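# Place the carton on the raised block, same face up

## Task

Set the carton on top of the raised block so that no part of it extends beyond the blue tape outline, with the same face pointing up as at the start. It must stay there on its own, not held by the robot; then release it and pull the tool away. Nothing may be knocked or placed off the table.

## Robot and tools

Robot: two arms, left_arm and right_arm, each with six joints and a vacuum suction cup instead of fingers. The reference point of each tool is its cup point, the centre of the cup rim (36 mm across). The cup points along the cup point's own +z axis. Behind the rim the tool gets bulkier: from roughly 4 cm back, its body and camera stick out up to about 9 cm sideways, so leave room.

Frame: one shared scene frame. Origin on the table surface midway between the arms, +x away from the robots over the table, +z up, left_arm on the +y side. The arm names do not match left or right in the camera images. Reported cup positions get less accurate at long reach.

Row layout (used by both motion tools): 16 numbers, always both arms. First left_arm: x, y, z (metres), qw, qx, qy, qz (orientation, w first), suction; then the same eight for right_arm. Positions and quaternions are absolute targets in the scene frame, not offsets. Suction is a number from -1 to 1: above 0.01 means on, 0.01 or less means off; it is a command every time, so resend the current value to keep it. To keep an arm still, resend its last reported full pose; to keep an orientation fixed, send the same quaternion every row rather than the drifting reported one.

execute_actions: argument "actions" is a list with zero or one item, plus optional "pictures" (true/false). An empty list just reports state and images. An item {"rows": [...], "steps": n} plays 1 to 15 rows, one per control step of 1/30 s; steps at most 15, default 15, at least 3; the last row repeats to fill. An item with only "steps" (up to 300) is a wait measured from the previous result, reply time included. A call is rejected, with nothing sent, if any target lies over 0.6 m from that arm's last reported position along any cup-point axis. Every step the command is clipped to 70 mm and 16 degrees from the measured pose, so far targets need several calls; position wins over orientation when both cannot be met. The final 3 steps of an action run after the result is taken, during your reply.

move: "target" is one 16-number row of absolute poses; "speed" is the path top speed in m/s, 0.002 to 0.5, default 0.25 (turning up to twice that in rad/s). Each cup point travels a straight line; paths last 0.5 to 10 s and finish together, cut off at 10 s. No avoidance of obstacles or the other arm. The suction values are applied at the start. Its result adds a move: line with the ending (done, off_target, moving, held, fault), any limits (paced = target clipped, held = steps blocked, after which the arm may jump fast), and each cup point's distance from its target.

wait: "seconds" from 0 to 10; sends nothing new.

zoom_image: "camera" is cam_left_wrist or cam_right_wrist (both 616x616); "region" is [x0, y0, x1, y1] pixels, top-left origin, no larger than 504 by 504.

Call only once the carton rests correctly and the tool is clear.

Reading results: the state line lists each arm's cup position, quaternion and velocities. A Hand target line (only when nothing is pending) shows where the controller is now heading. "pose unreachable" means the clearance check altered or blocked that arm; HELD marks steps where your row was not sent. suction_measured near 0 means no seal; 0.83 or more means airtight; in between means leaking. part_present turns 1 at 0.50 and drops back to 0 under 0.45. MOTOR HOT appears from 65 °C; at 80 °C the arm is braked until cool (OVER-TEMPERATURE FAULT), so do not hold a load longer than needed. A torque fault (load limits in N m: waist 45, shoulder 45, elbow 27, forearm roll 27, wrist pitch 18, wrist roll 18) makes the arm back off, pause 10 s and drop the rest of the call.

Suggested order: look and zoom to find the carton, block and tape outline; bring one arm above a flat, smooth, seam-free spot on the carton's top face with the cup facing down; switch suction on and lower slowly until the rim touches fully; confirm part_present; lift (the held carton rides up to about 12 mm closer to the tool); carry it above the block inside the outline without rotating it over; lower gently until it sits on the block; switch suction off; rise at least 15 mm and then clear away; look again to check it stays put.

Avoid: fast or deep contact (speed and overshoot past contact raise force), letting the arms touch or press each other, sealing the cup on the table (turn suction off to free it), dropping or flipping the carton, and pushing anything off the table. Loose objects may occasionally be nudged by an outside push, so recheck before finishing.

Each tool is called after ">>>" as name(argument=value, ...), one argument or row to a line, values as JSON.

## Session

>>> execute_actions(
  actions=[],
)

Scene clock: 0.00 s of 5000.00 s.
left_arm: end_effector_position=(+0.4471, +0.4036, +0.2424) suction_measured=0.00 part_present=0 end_effector_quat_wxyz=(-0.002, -0.304, +0.953, +0.000) end_effector_velocity=(+0.000, -0.000, +0.000) end_effector_angular_velocity=(+0.000, -0.001, -0.001) | right_arm: end_effector_position=(+0.3413, -0.4595, +0.2440) suction_measured=0.00 part_present=0 end_effector_quat_wxyz=(-0.000, +0.323, +0.947, +0.001) end_effector_velocity=(-0.000, +0.000, +0.000) end_effector_angular_velocity=(+0.000, +0.001, -0.000)
Joint positions: left_arm=[ 0.    -0.264 -0.927 -0.     1.194  1.833] | right_arm=[-0.    -0.268 -0.928  0.002  1.196  2.876]
Joint velocities: left_arm=[-0.001 -0.    -0.     0.    -0.001  0.   ] | right_arm=[ 0.    -0.    -0.     0.     0.001 -0.   ]
Hand target (left_arm): +0.447, +0.404, +0.242; -0.002, -0.304, +0.953, +0.000
Hand target (right_arm): +0.341, -0.459, +0.244; -0.000, +0.323, +0.947, +0.001

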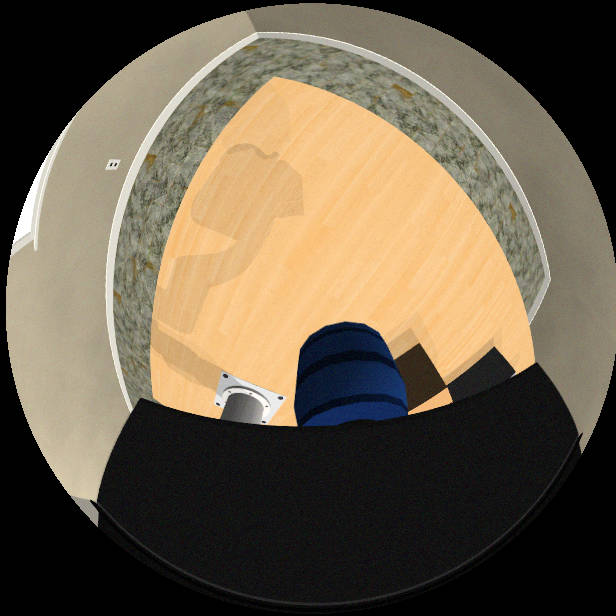

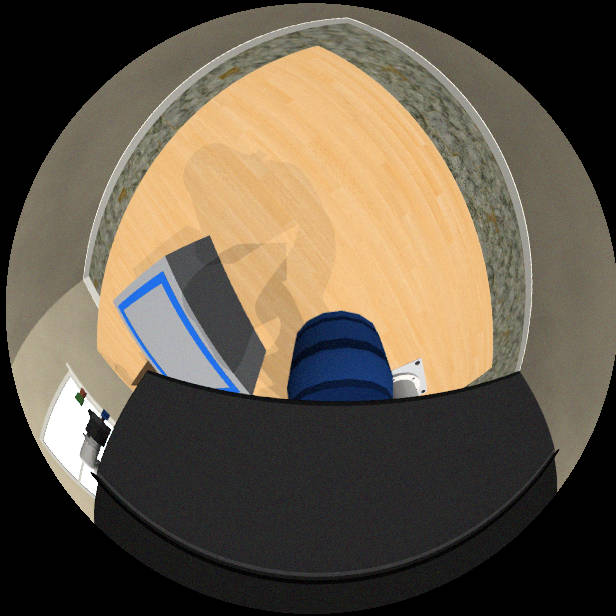

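>>> move(
  target=[0.32, 0.30, 0.45, 0, 0.4226, 0.9063, 0, 0, 0.30, -0.40, 0.45, 0, -0.4226, 0.9063, 0, 0],
  speed=0.5,
)

Scene clock: 2.73 s of 5000.00 s.
left_arm: end_effector_position=(+0.3206, +0.3001, +0.4499) suction_measured=0.00 part_present=0 end_effector_quat_wxyz=(-0.000, +0.422, +0.906, +0.001) end_effector_velocity=(-0.001, -0.001, +0.001) end_effector_angular_velocity=(+0.001, +0.003, -0.010) | right_arm: end_effector_position=(+0.2996, -0.4000, +0.4496) suction_measured=0.00 part_present=0 end_effector_quat_wxyz=(-0.000, -0.423, +0.906, +0.000) end_effector_velocity=(-0.000, +0.000, +0.003) end_effector_angular_velocity=(+0.001, +0.000, +0.010)
Joint positions: left_arm=[-0.333 -0.553 -1.303  0.001  1.857  2.991] | right_arm=[ 0.152 -0.316 -1.485 -0.     1.801  1.499]
Joint velocities: left_arm=[-0.004  0.003 -0.007 -0.     0.008  0.006] | right_arm=[ 0.     0.004 -0.014  0.001  0.01  -0.01 ]
Hand target (left_arm): +0.321, +0.300, +0.450; -0.000, +0.423, +0.906, +0.000
Hand target (right_arm): +0.300, -0.400, +0.450; -0.000, -0.423, +0.906, +0.000
Off the commanded pose (left_arm): 0.001 m, 0 deg.
Off the commanded pose (right_arm): 0.001 m, 0 deg.
Kept back: nothing.
move: done

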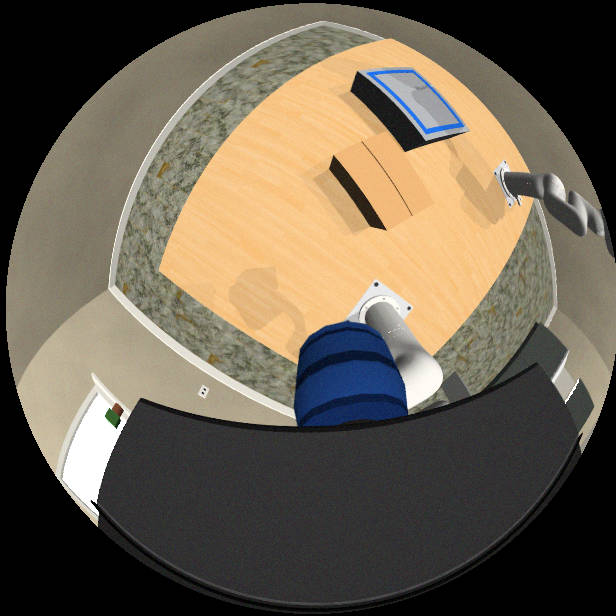

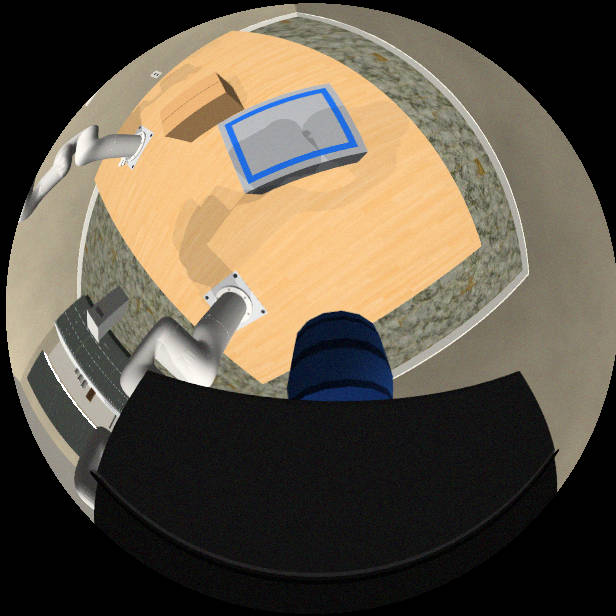

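>>> zoom_image(
  camera="cam_left_wrist",
  region=[310, 115, 450, 255],
)

>>> zoom_image(
  camera="cam_right_wrist",
  region=[210, 60, 378, 210],
)

>>> zoom_image(
  camera="cam_left_wrist",
  region=[340, 55, 480, 165],
)

Region (310, 115, 450, 255) of cam_left_wrist's 616x616 image, scaled by 3.600, with more detail than that image has.

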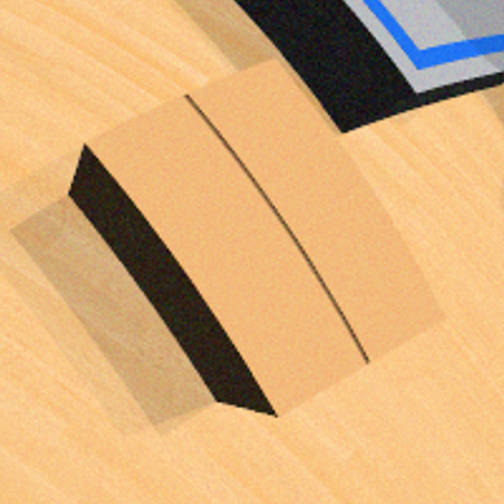

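Region (210, 60, 378, 210) of cam_right_wrist's 616x616 image, scaled by 3.000, with more detail than that image has; it fills the top 450 rows of this view, and the rest is white.

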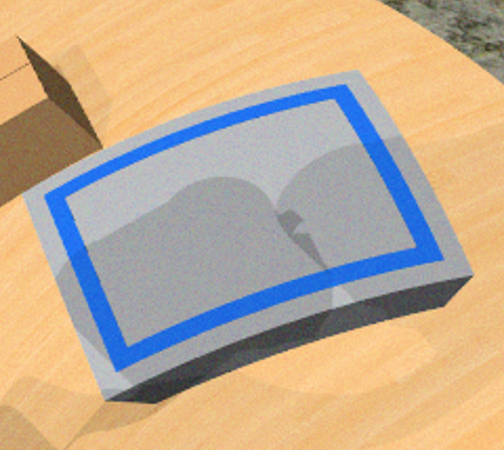

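Region (340, 55, 480, 165) of cam_left_wrist's 616x616 image, scaled by 3.600, with more detail than that image has; it fills the top 396 rows of this view, and the rest is white.

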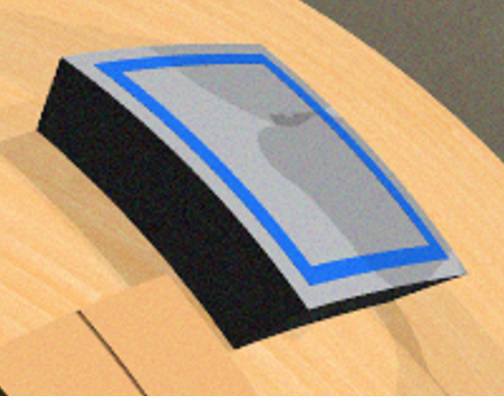

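>>> move(
  target=[0.36, 0.50, 0.42, 0, 0.4226, 0.9063, 0, 0, 0.3135, 0.135, 0.20, 0, -0.6018, 0.7986, 0, 0],
  speed=0.45,
)

>>> zoom_image(
  camera="cam_right_wrist",
  region=[190, 190, 470, 400],
)

Scene clock: 7.23 s of 5000.00 s.
left_arm: end_effector_position=(+0.3599, +0.5000, +0.4199) suction_measured=0.00 part_present=0 end_effector_quat_wxyz=(+0.001, +0.423, +0.906, -0.001) end_effector_velocity=(+0.001, -0.000, -0.000) end_effector_angular_velocity=(-0.000, -0.002, -0.001) | right_arm: end_effector_position=(+0.3138, +0.1341, +0.2009) suction_measured=0.00 part_present=0 end_effector_quat_wxyz=(-0.000, -0.601, +0.799, +0.000) end_effector_velocity=(+0.000, +0.002, -0.000) end_effector_angular_velocity=(-0.014, +0.010, +0.001)
Joint positions: left_arm=[ 0.315 -0.41  -1.314 -0.002  1.724  3.639] | right_arm=[ 1.108  0.712 -2.093  0.001  1.381  2.037]
Joint velocities: left_arm=[-0.     0.001 -0.    -0.001 -0.003  0.   ] | right_arm=[ 0.001  0.034 -0.059  0.     0.041  0.   ]
Hand target (left_arm): +0.360, +0.500, +0.420; +0.001, +0.423, +0.906, -0.001
Hand target (right_arm): +0.314, +0.134, +0.201; -0.001, -0.601, +0.799, +0.000
Off the commanded pose (left_arm): 0.000 m, 0 deg.
Off the commanded pose (right_arm): 0.001 m, 0 deg.
Kept back: nothing.
move: done; limits=paced

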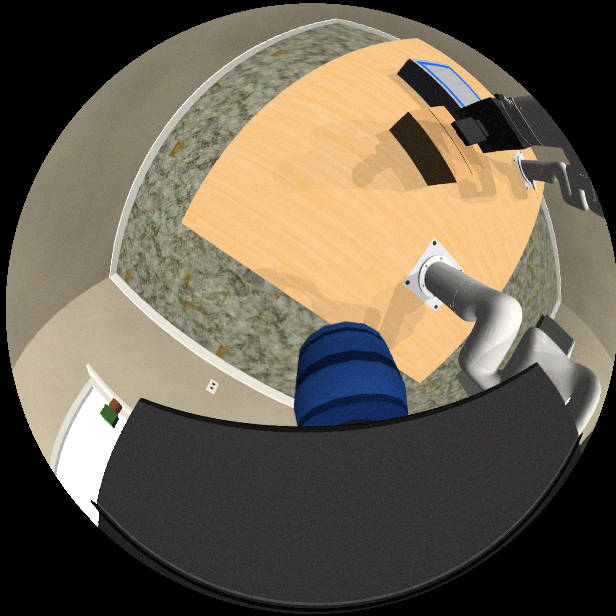

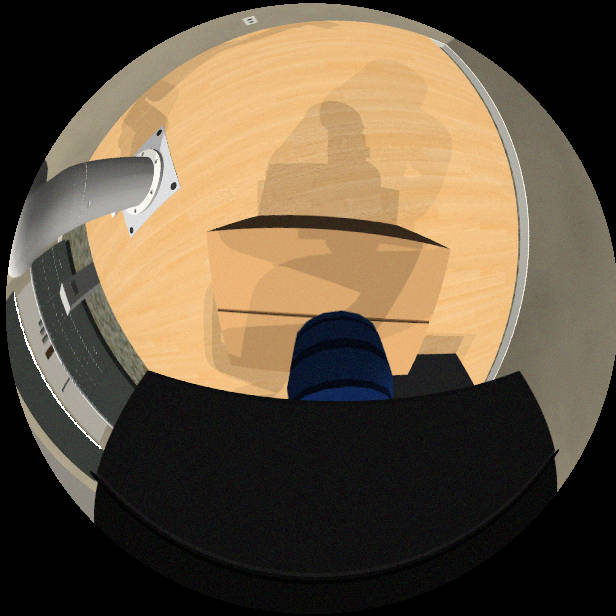

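Region (190, 190, 470, 400) of cam_right_wrist's 616x616 image, scaled by 1.800, with more detail than that image has; it fills the top 378 rows of this view, and the rest is white.

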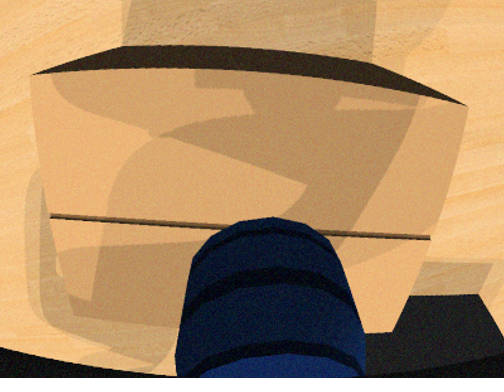

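>>> move(
  target=[0.36, 0.50, 0.42, 0, 0.4226, 0.9063, 0, 0, 0.313, 0.1315, 0.124, 0, -0.6018, 0.7986, 0, 1],
  speed=0.09,
)

Scene clock: 8.80 s of 5000.00 s.
left_arm: end_effector_position=(+0.3600, +0.5000, +0.4200) suction_measured=0.00 part_present=0 end_effector_quat_wxyz=(-0.000, +0.423, +0.906, -0.000) end_effector_velocity=(+0.001, -0.000, +0.001) end_effector_angular_velocity=(+0.001, -0.004, -0.001) | right_arm: end_effector_position=(+0.3128, +0.1311, +0.1231) suction_measured=0.91 part_present=1 end_effector_quat_wxyz=(-0.001, -0.602, +0.799, -0.000) end_effector_velocity=(+0.004, +0.004, +0.007) end_effector_angular_velocity=(+0.018, -0.014, +0.000)
Joint positions: left_arm=[ 0.313 -0.41  -1.314  0.     1.724  3.638] | right_arm=[ 1.107  0.729 -1.899 -0.     1.172  2.036]
Joint velocities: left_arm=[-0.001 -0.002 -0.001 -0.    -0.001  0.   ] | right_arm=[-0.001 -0.006 -0.006 -0.001 -0.011 -0.   ]
Hand target (left_arm): +0.360, +0.500, +0.420; -0.000, +0.423, +0.906, +0.000
Hand target (right_arm): +0.313, +0.132, +0.124; +0.000, -0.602, +0.799, -0.000
Off the commanded pose (left_arm): 0.000 m, 0 deg.
Off the commanded pose (right_arm): 0.001 m, 0 deg.
Kept back: nothing.
move: done

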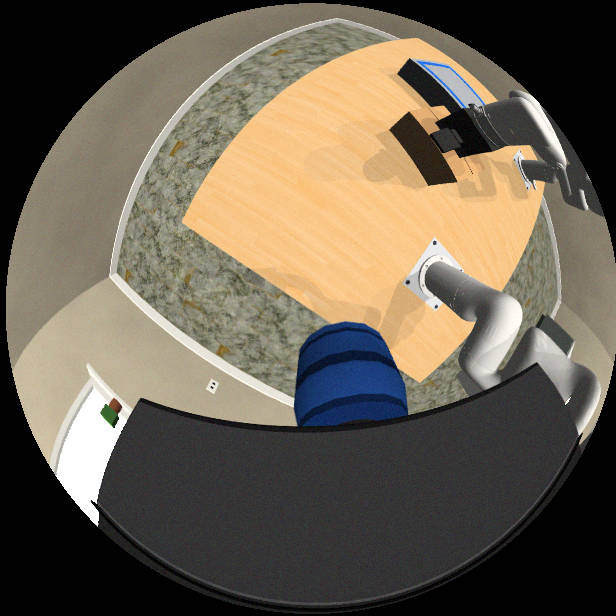

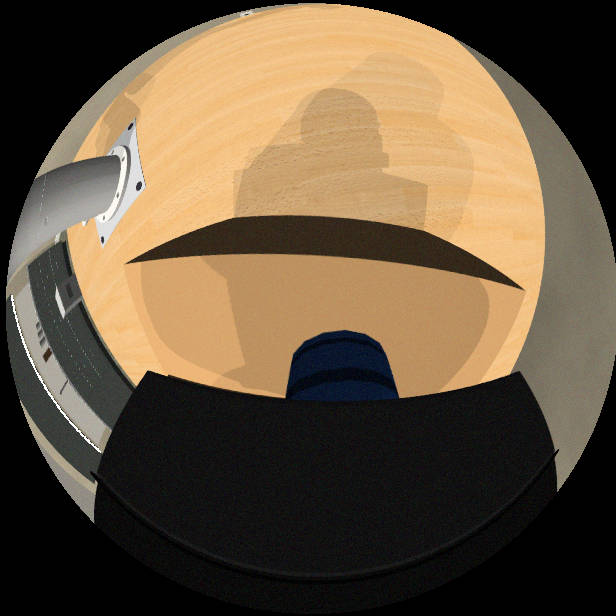

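>>> move(
  target=[0.36, 0.50, 0.42, 0, 0.4226, 0.9063, 0, 0, 0.298, 0.088, 0.285, 0, -0.6018, 0.7986, 0, 1],
  speed=0.16,
)

Scene clock: 10.57 s of 5000.00 s.
left_arm: end_effector_position=(+0.3600, +0.5000, +0.4200) suction_measured=0.00 part_present=0 end_effector_quat_wxyz=(+0.000, +0.423, +0.906, +0.000) end_effector_velocity=(+0.000, +0.000, +0.000) end_effector_angular_velocity=(+0.001, -0.002, +0.000) | right_arm: end_effector_position=(+0.2976, +0.0877, +0.2835) suction_measured=0.94 part_present=1 end_effector_quat_wxyz=(-0.001, -0.602, +0.798, -0.000) end_effector_velocity=(+0.001, +0.000, +0.008) end_effector_angular_velocity=(+0.008, -0.006, -0.000)
Joint positions: left_arm=[ 0.313 -0.41  -1.314  0.     1.724  3.638] | right_arm=[ 1.087  0.499 -1.991  0.     1.495  2.015]
Joint velocities: left_arm=[-0.    -0.001  0.     0.001 -0.001 -0.   ] | right_arm=[-0.001 -0.004 -0.015  0.     0.009 -0.   ]
Hand target (left_arm): +0.360, +0.500, +0.420; -0.000, +0.423, +0.906, +0.000
Hand target (right_arm): +0.298, +0.088, +0.285; +0.000, -0.602, +0.798, +0.000
Off the commanded pose (left_arm): 0.000 m, 0 deg.
Off the commanded pose (right_arm): 0.002 m, 0 deg.
Kept back: nothing.
move: done

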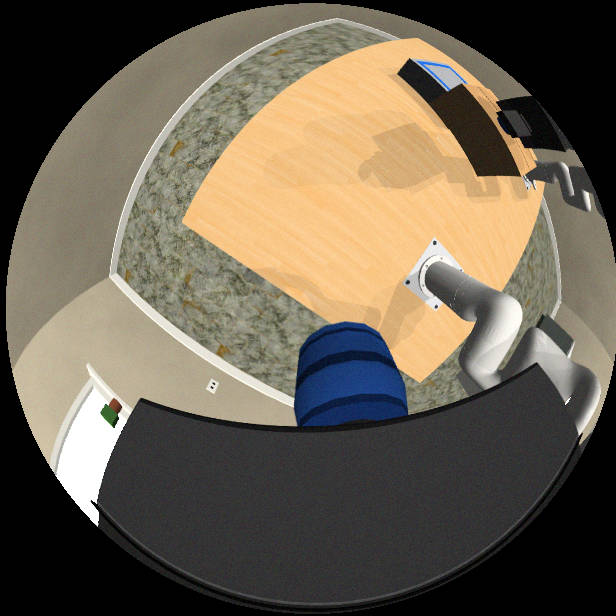

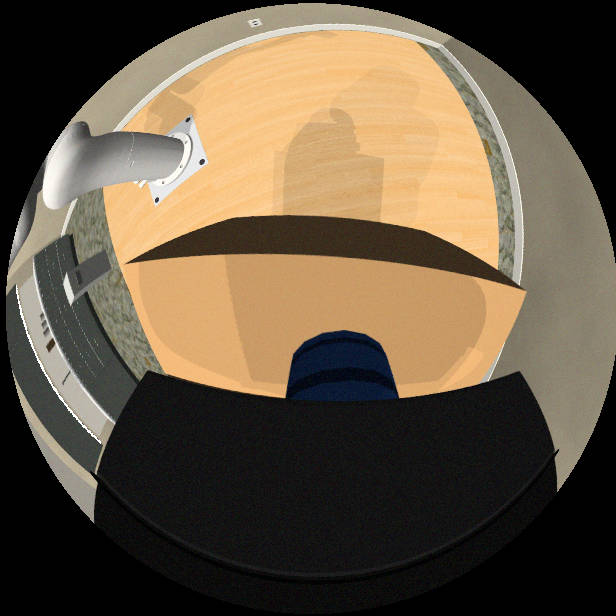

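>>> move(
  target=[0.36, 0.50, 0.42, 0, 0.4226, 0.9063, 0, 0, 0.383, -0.167, 0.262, 0, -0.5934, 0.8049, 0, 1],
  speed=0.28,
)

>>> zoom_image(
  camera="cam_right_wrist",
  region=[190, 150, 470, 290],
)

Scene clock: 12.40 s of 5000.00 s.
left_arm: end_effector_position=(+0.3600, +0.5000, +0.4200) suction_measured=0.00 part_present=0 end_effector_quat_wxyz=(-0.000, +0.423, +0.906, -0.000) end_effector_velocity=(-0.000, -0.000, -0.000) end_effector_angular_velocity=(+0.000, +0.000, +0.001) | right_arm: end_effector_position=(+0.3828, -0.1662, +0.2617) suction_measured=0.94 part_present=1 end_effector_quat_wxyz=(+0.000, -0.593, +0.805, +0.000) end_effector_velocity=(+0.001, -0.003, +0.000) end_effector_angular_velocity=(+0.002, -0.000, -0.002)
Joint positions: left_arm=[ 0.313 -0.41  -1.314  0.     1.724  3.638] | right_arm=[ 0.637  0.066 -1.336  0.     1.269  1.586]
Joint velocities: left_arm=[-0.    -0.001  0.001  0.     0.    -0.001] | right_arm=[-0.007 -0.002  0.003  0.001 -0.002 -0.005]
Hand target (left_arm): +0.360, +0.500, +0.420; -0.000, +0.423, +0.906, +0.000
Hand target (right_arm): +0.383, -0.167, +0.262; +0.000, -0.593, +0.805, +0.000
Off the commanded pose (left_arm): 0.000 m, 0 deg.
Off the commanded pose (right_arm): 0.001 m, 0 deg.
Kept back: nothing.
move: done

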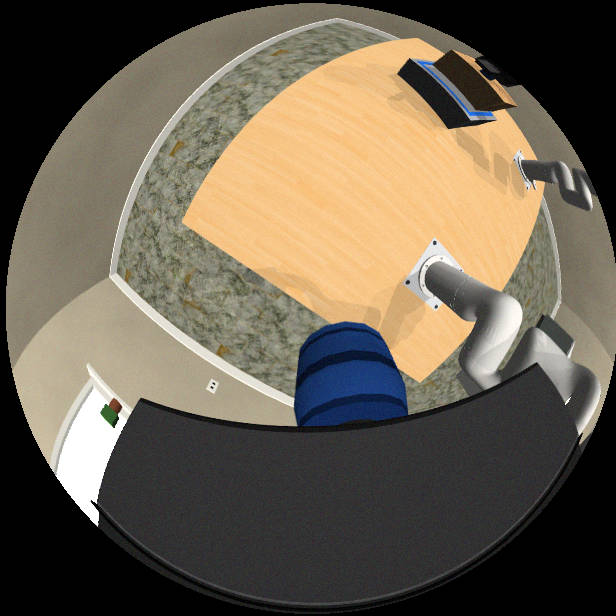

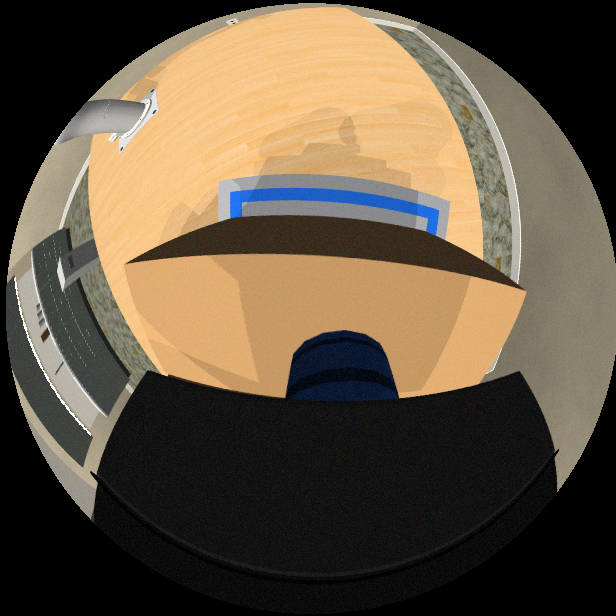

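Region (190, 150, 470, 290) of cam_right_wrist's 616x616 image, scaled by 1.800, with more detail than that image has.

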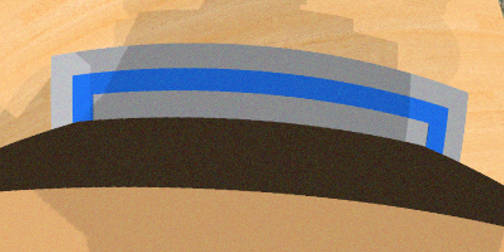

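>>> move(
  target=[0.36, 0.50, 0.42, 0, 0.4226, 0.9063, 0, 0, 0.392, -0.163, 0.243, 0, -0.5934, 0.8049, 0, 1],
  speed=0.04,
)

>>> zoom_image(
  camera="cam_right_wrist",
  region=[190, 150, 470, 290],
)

Scene clock: 13.67 s of 5000.00 s.
left_arm: end_effector_position=(+0.3600, +0.5000, +0.4200) suction_measured=0.00 part_present=0 end_effector_quat_wxyz=(-0.000, +0.423, +0.906, +0.000) end_effector_velocity=(+0.000, +0.000, -0.000) end_effector_angular_velocity=(-0.000, +0.000, +0.001) | right_arm: end_effector_position=(+0.3920, -0.1630, +0.2433) suction_measured=0.94 part_present=1 end_effector_quat_wxyz=(+0.000, -0.593, +0.805, -0.000) end_effector_velocity=(+0.001, +0.001, +0.000) end_effector_angular_velocity=(+0.002, -0.003, +0.000)
Joint positions: left_arm=[ 0.313 -0.41  -1.314  0.     1.724  3.638] | right_arm=[ 0.634  0.107 -1.333 -0.     1.225  1.584]
Joint velocities: left_arm=[ 0.001  0.001 -0.    -0.    -0.     0.   ] | right_arm=[-0.     0.002 -0.002 -0.    -0.003 -0.   ]
Hand target (left_arm): +0.360, +0.500, +0.420; -0.000, +0.423, +0.906, +0.000
Hand target (right_arm): +0.392, -0.163, +0.243; +0.000, -0.593, +0.805, -0.000
Off the commanded pose (left_arm): 0.000 m, 0 deg.
Off the commanded pose (right_arm): 0.000 m, 0 deg.
Kept back: nothing.
move: done

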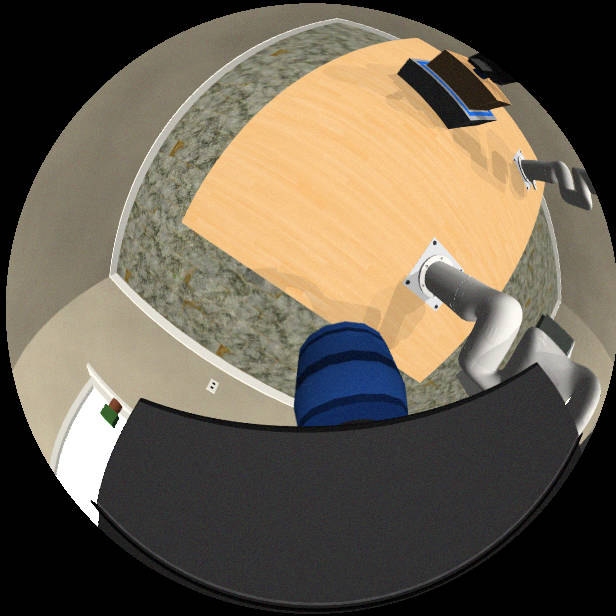

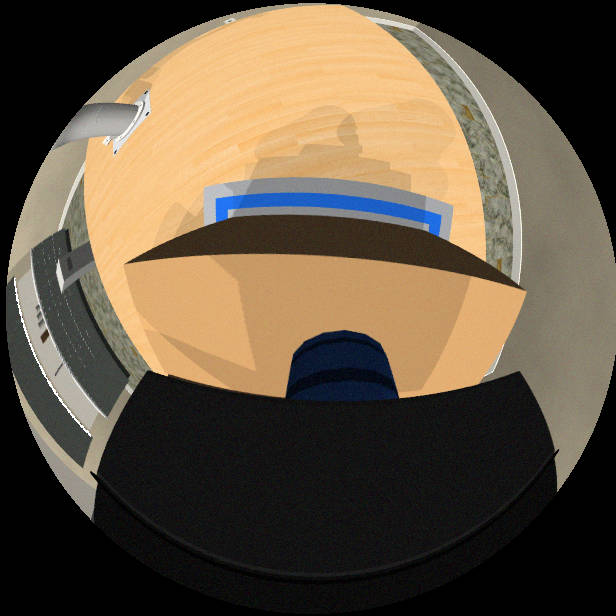

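Region (190, 150, 470, 290) of cam_right_wrist's 616x616 image, scaled by 1.800, with more detail than that image has.

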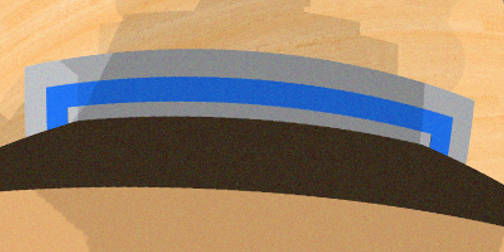

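Well aligned. Lowering the last few millimetres.

>>> move(
  target=[0.36, 0.50, 0.42, 0, 0.4226, 0.9063, 0, 0, 0.3923, -0.162, 0.237, 0, -0.5934, 0.8049, 0, 1],
  speed=0.02,
)

Scene clock: 14.60 s of 5000.00 s.
left_arm: end_effector_position=(+0.3600, +0.5000, +0.4200) suction_measured=0.00 part_present=0 end_effector_quat_wxyz=(+0.000, +0.423, +0.906, +0.000) end_effector_velocity=(+0.001, +0.000, +0.000) end_effector_angular_velocity=(+0.001, -0.001, +0.001) | right_arm: end_effector_position=(+0.3934, -0.1616, +0.2401) suction_measured=0.94 part_present=1 end_effector_quat_wxyz=(+0.003, -0.593, +0.805, -0.000) end_effector_velocity=(+0.001, +0.000, -0.002) end_effector_angular_velocity=(-0.000, -0.002, -0.000)
Joint positions: left_arm=[ 0.313 -0.41  -1.314  0.     1.724  3.638] | right_arm=[ 0.635  0.11  -1.326 -0.     1.21   1.585]
Joint velocities: left_arm=[ 0.     0.001 -0.001 -0.    -0.002 -0.001] | right_arm=[ 0.     0.002  0.004 -0.001 -0.008  0.001]
Hand target (left_arm): +0.360, +0.500, +0.420; +0.000, +0.423, +0.906, +0.000
Hand target (right_arm): +0.392, -0.162, +0.237; -0.000, -0.593, +0.805, -0.000
Off the commanded pose (left_arm): 0.000 m, 0 deg.
Off the commanded pose (right_arm): 0.003 m, 0 deg.
Kept back: nothing.
move: done

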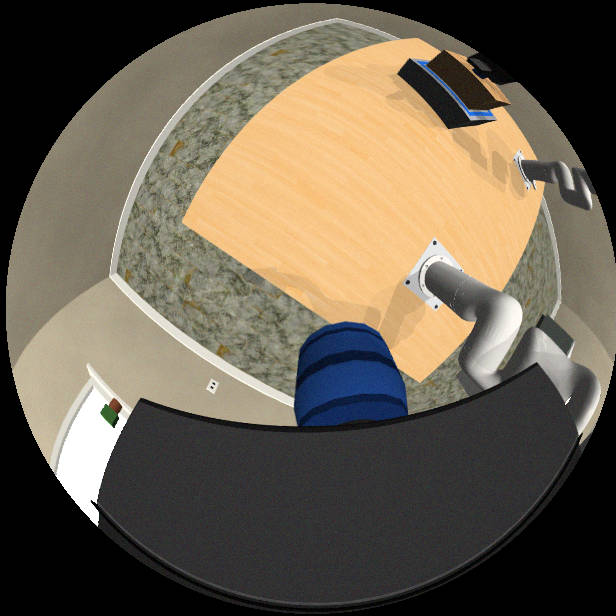

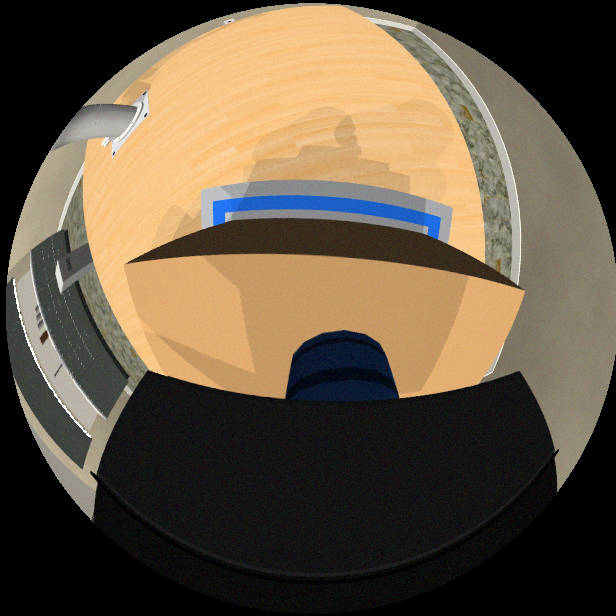

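It's resting on the block. Releasing and lifting.

>>> move(
  target=[0.36, 0.50, 0.42, 0, 0.4226, 0.9063, 0, 0, 0.393, -0.162, 0.29, 0, -0.5934, 0.8049, 0, 0],
  speed=0.1,
)

>>> move(
  target=[0.36, 0.50, 0.42, 0, 0.4226, 0.9063, 0, 0, 0.33, -0.42, 0.40, 0, -0.5934, 0.8049, 0, 0],
  speed=0.35,
)

Scene clock: 15.77 s of 5000.00 s.
left_arm: end_effector_position=(+0.3600, +0.5000, +0.4200) suction_measured=0.00 part_present=0 end_effector_quat_wxyz=(-0.000, +0.423, +0.906, -0.000) end_effector_velocity=(-0.000, +0.000, +0.000) end_effector_angular_velocity=(+0.000, +0.000, -0.000) | right_arm: end_effector_position=(+0.3927, -0.1621, +0.2893) suction_measured=0.00 part_present=0 end_effector_quat_wxyz=(-0.000, -0.594, +0.805, +0.000) end_effector_velocity=(+0.001, +0.000, +0.004) end_effector_angular_velocity=(-0.000, -0.002, -0.000)
Joint positions: left_arm=[ 0.313 -0.41  -1.314  0.     1.724  3.638] | right_arm=[ 0.635  0.102 -1.458  0.     1.357  1.584]
Joint velocities: left_arm=[ 0.  0. -0.  0.  0.  0.] | right_arm=[-0.     0.002 -0.014 -0.001  0.011 -0.   ]
Hand target (left_arm): +0.360, +0.500, +0.420; -0.000, +0.423, +0.906, +0.000
Hand target (right_arm): +0.393, -0.162, +0.290; +0.000, -0.594, +0.805, +0.000
Off the commanded pose (left_arm): 0.000 m, 0 deg.
Off the commanded pose (right_arm): 0.001 m, 0 deg.
Kept back: nothing.
move: done

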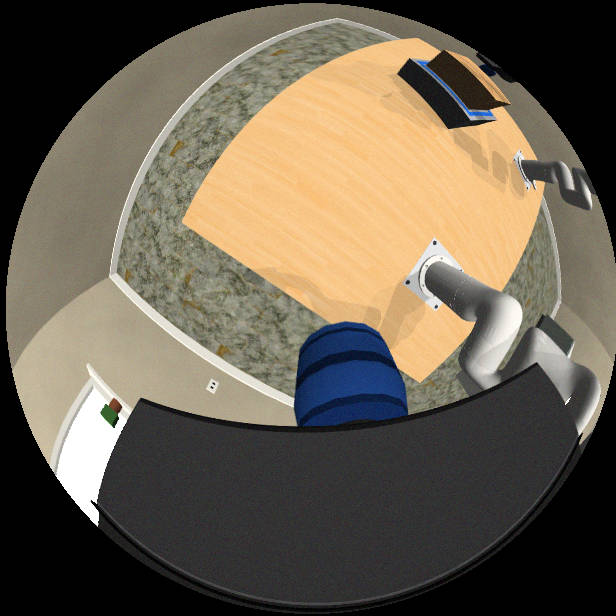

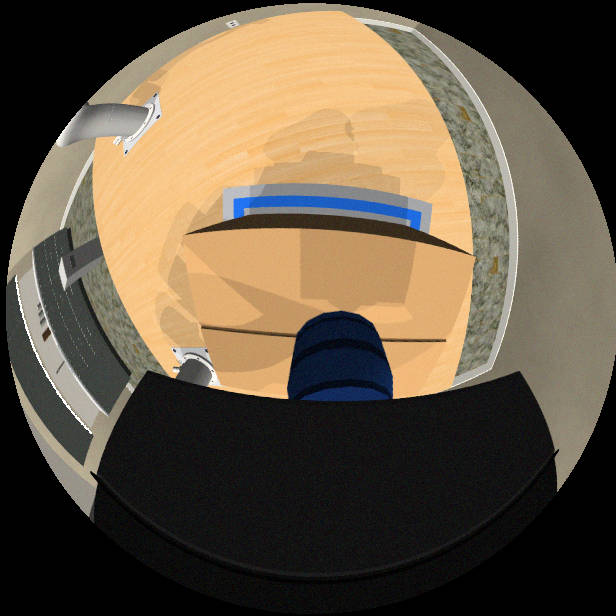

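Scene clock: 17.30 s of 5000.00 s.
left_arm: end_effector_position=(+0.3600, +0.5000, +0.4200) suction_measured=0.00 part_present=0 end_effector_quat_wxyz=(-0.000, +0.423, +0.906, +0.000) end_effector_velocity=(+0.000, -0.001, +0.000) end_effector_angular_velocity=(-0.000, +0.001, -0.002) | right_arm: end_effector_position=(+0.3300, -0.4192, +0.3995) suction_measured=0.00 part_present=0 end_effector_quat_wxyz=(+0.000, -0.594, +0.805, -0.000) end_effector_velocity=(+0.000, -0.003, +0.002) end_effector_angular_velocity=(-0.001, -0.002, -0.001)
Joint positions: left_arm=[ 0.313 -0.41  -1.314  0.     1.724  3.638] | right_arm=[ 0.101 -0.281 -1.363  0.     1.643  1.049]
Joint velocities: left_arm=[-0.002 -0.    -0.    -0.     0.001  0.   ] | right_arm=[-0.006  0.001 -0.005 -0.001  0.002 -0.005]
Hand target (left_arm): +0.360, +0.500, +0.420; -0.000, +0.423, +0.906, +0.000
Hand target (right_arm): +0.330, -0.419, +0.400; +0.001, -0.594, +0.805, -0.000
Off the commanded pose (left_arm): 0.000 m, 0 deg.
Off the commanded pose (right_arm): 0.001 m, 0 deg.
Kept back: nothing.
move: done; limits=paced

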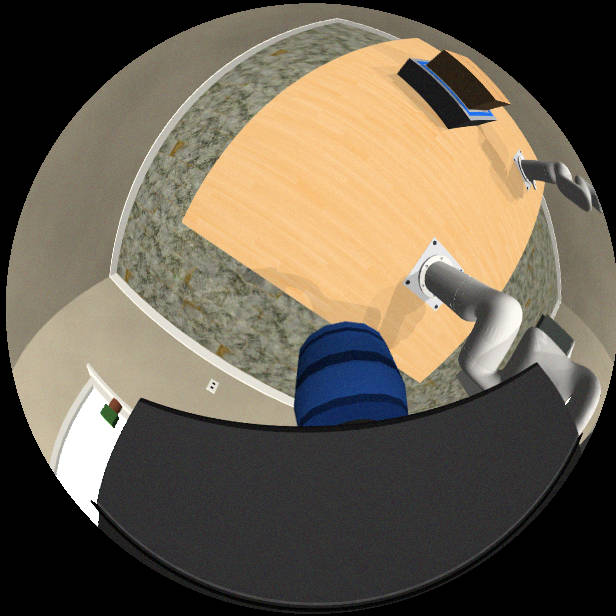

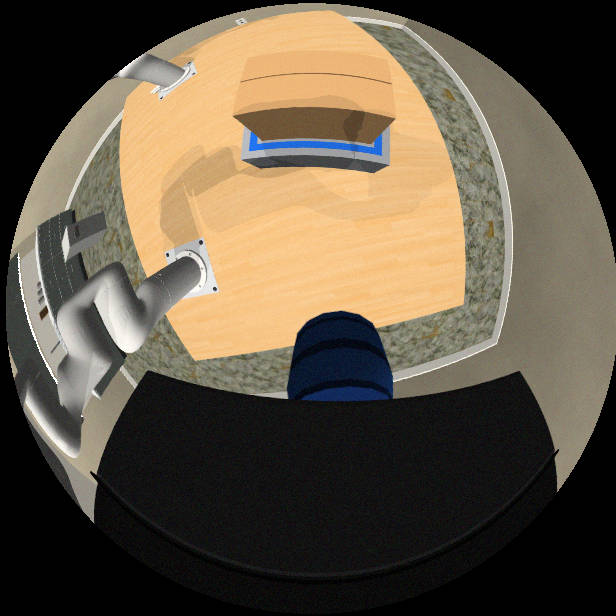

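The carton is inside the tape on the near side as well.

>>> finished_scene(
  scene=2,
)

The scene is finished: the task was done.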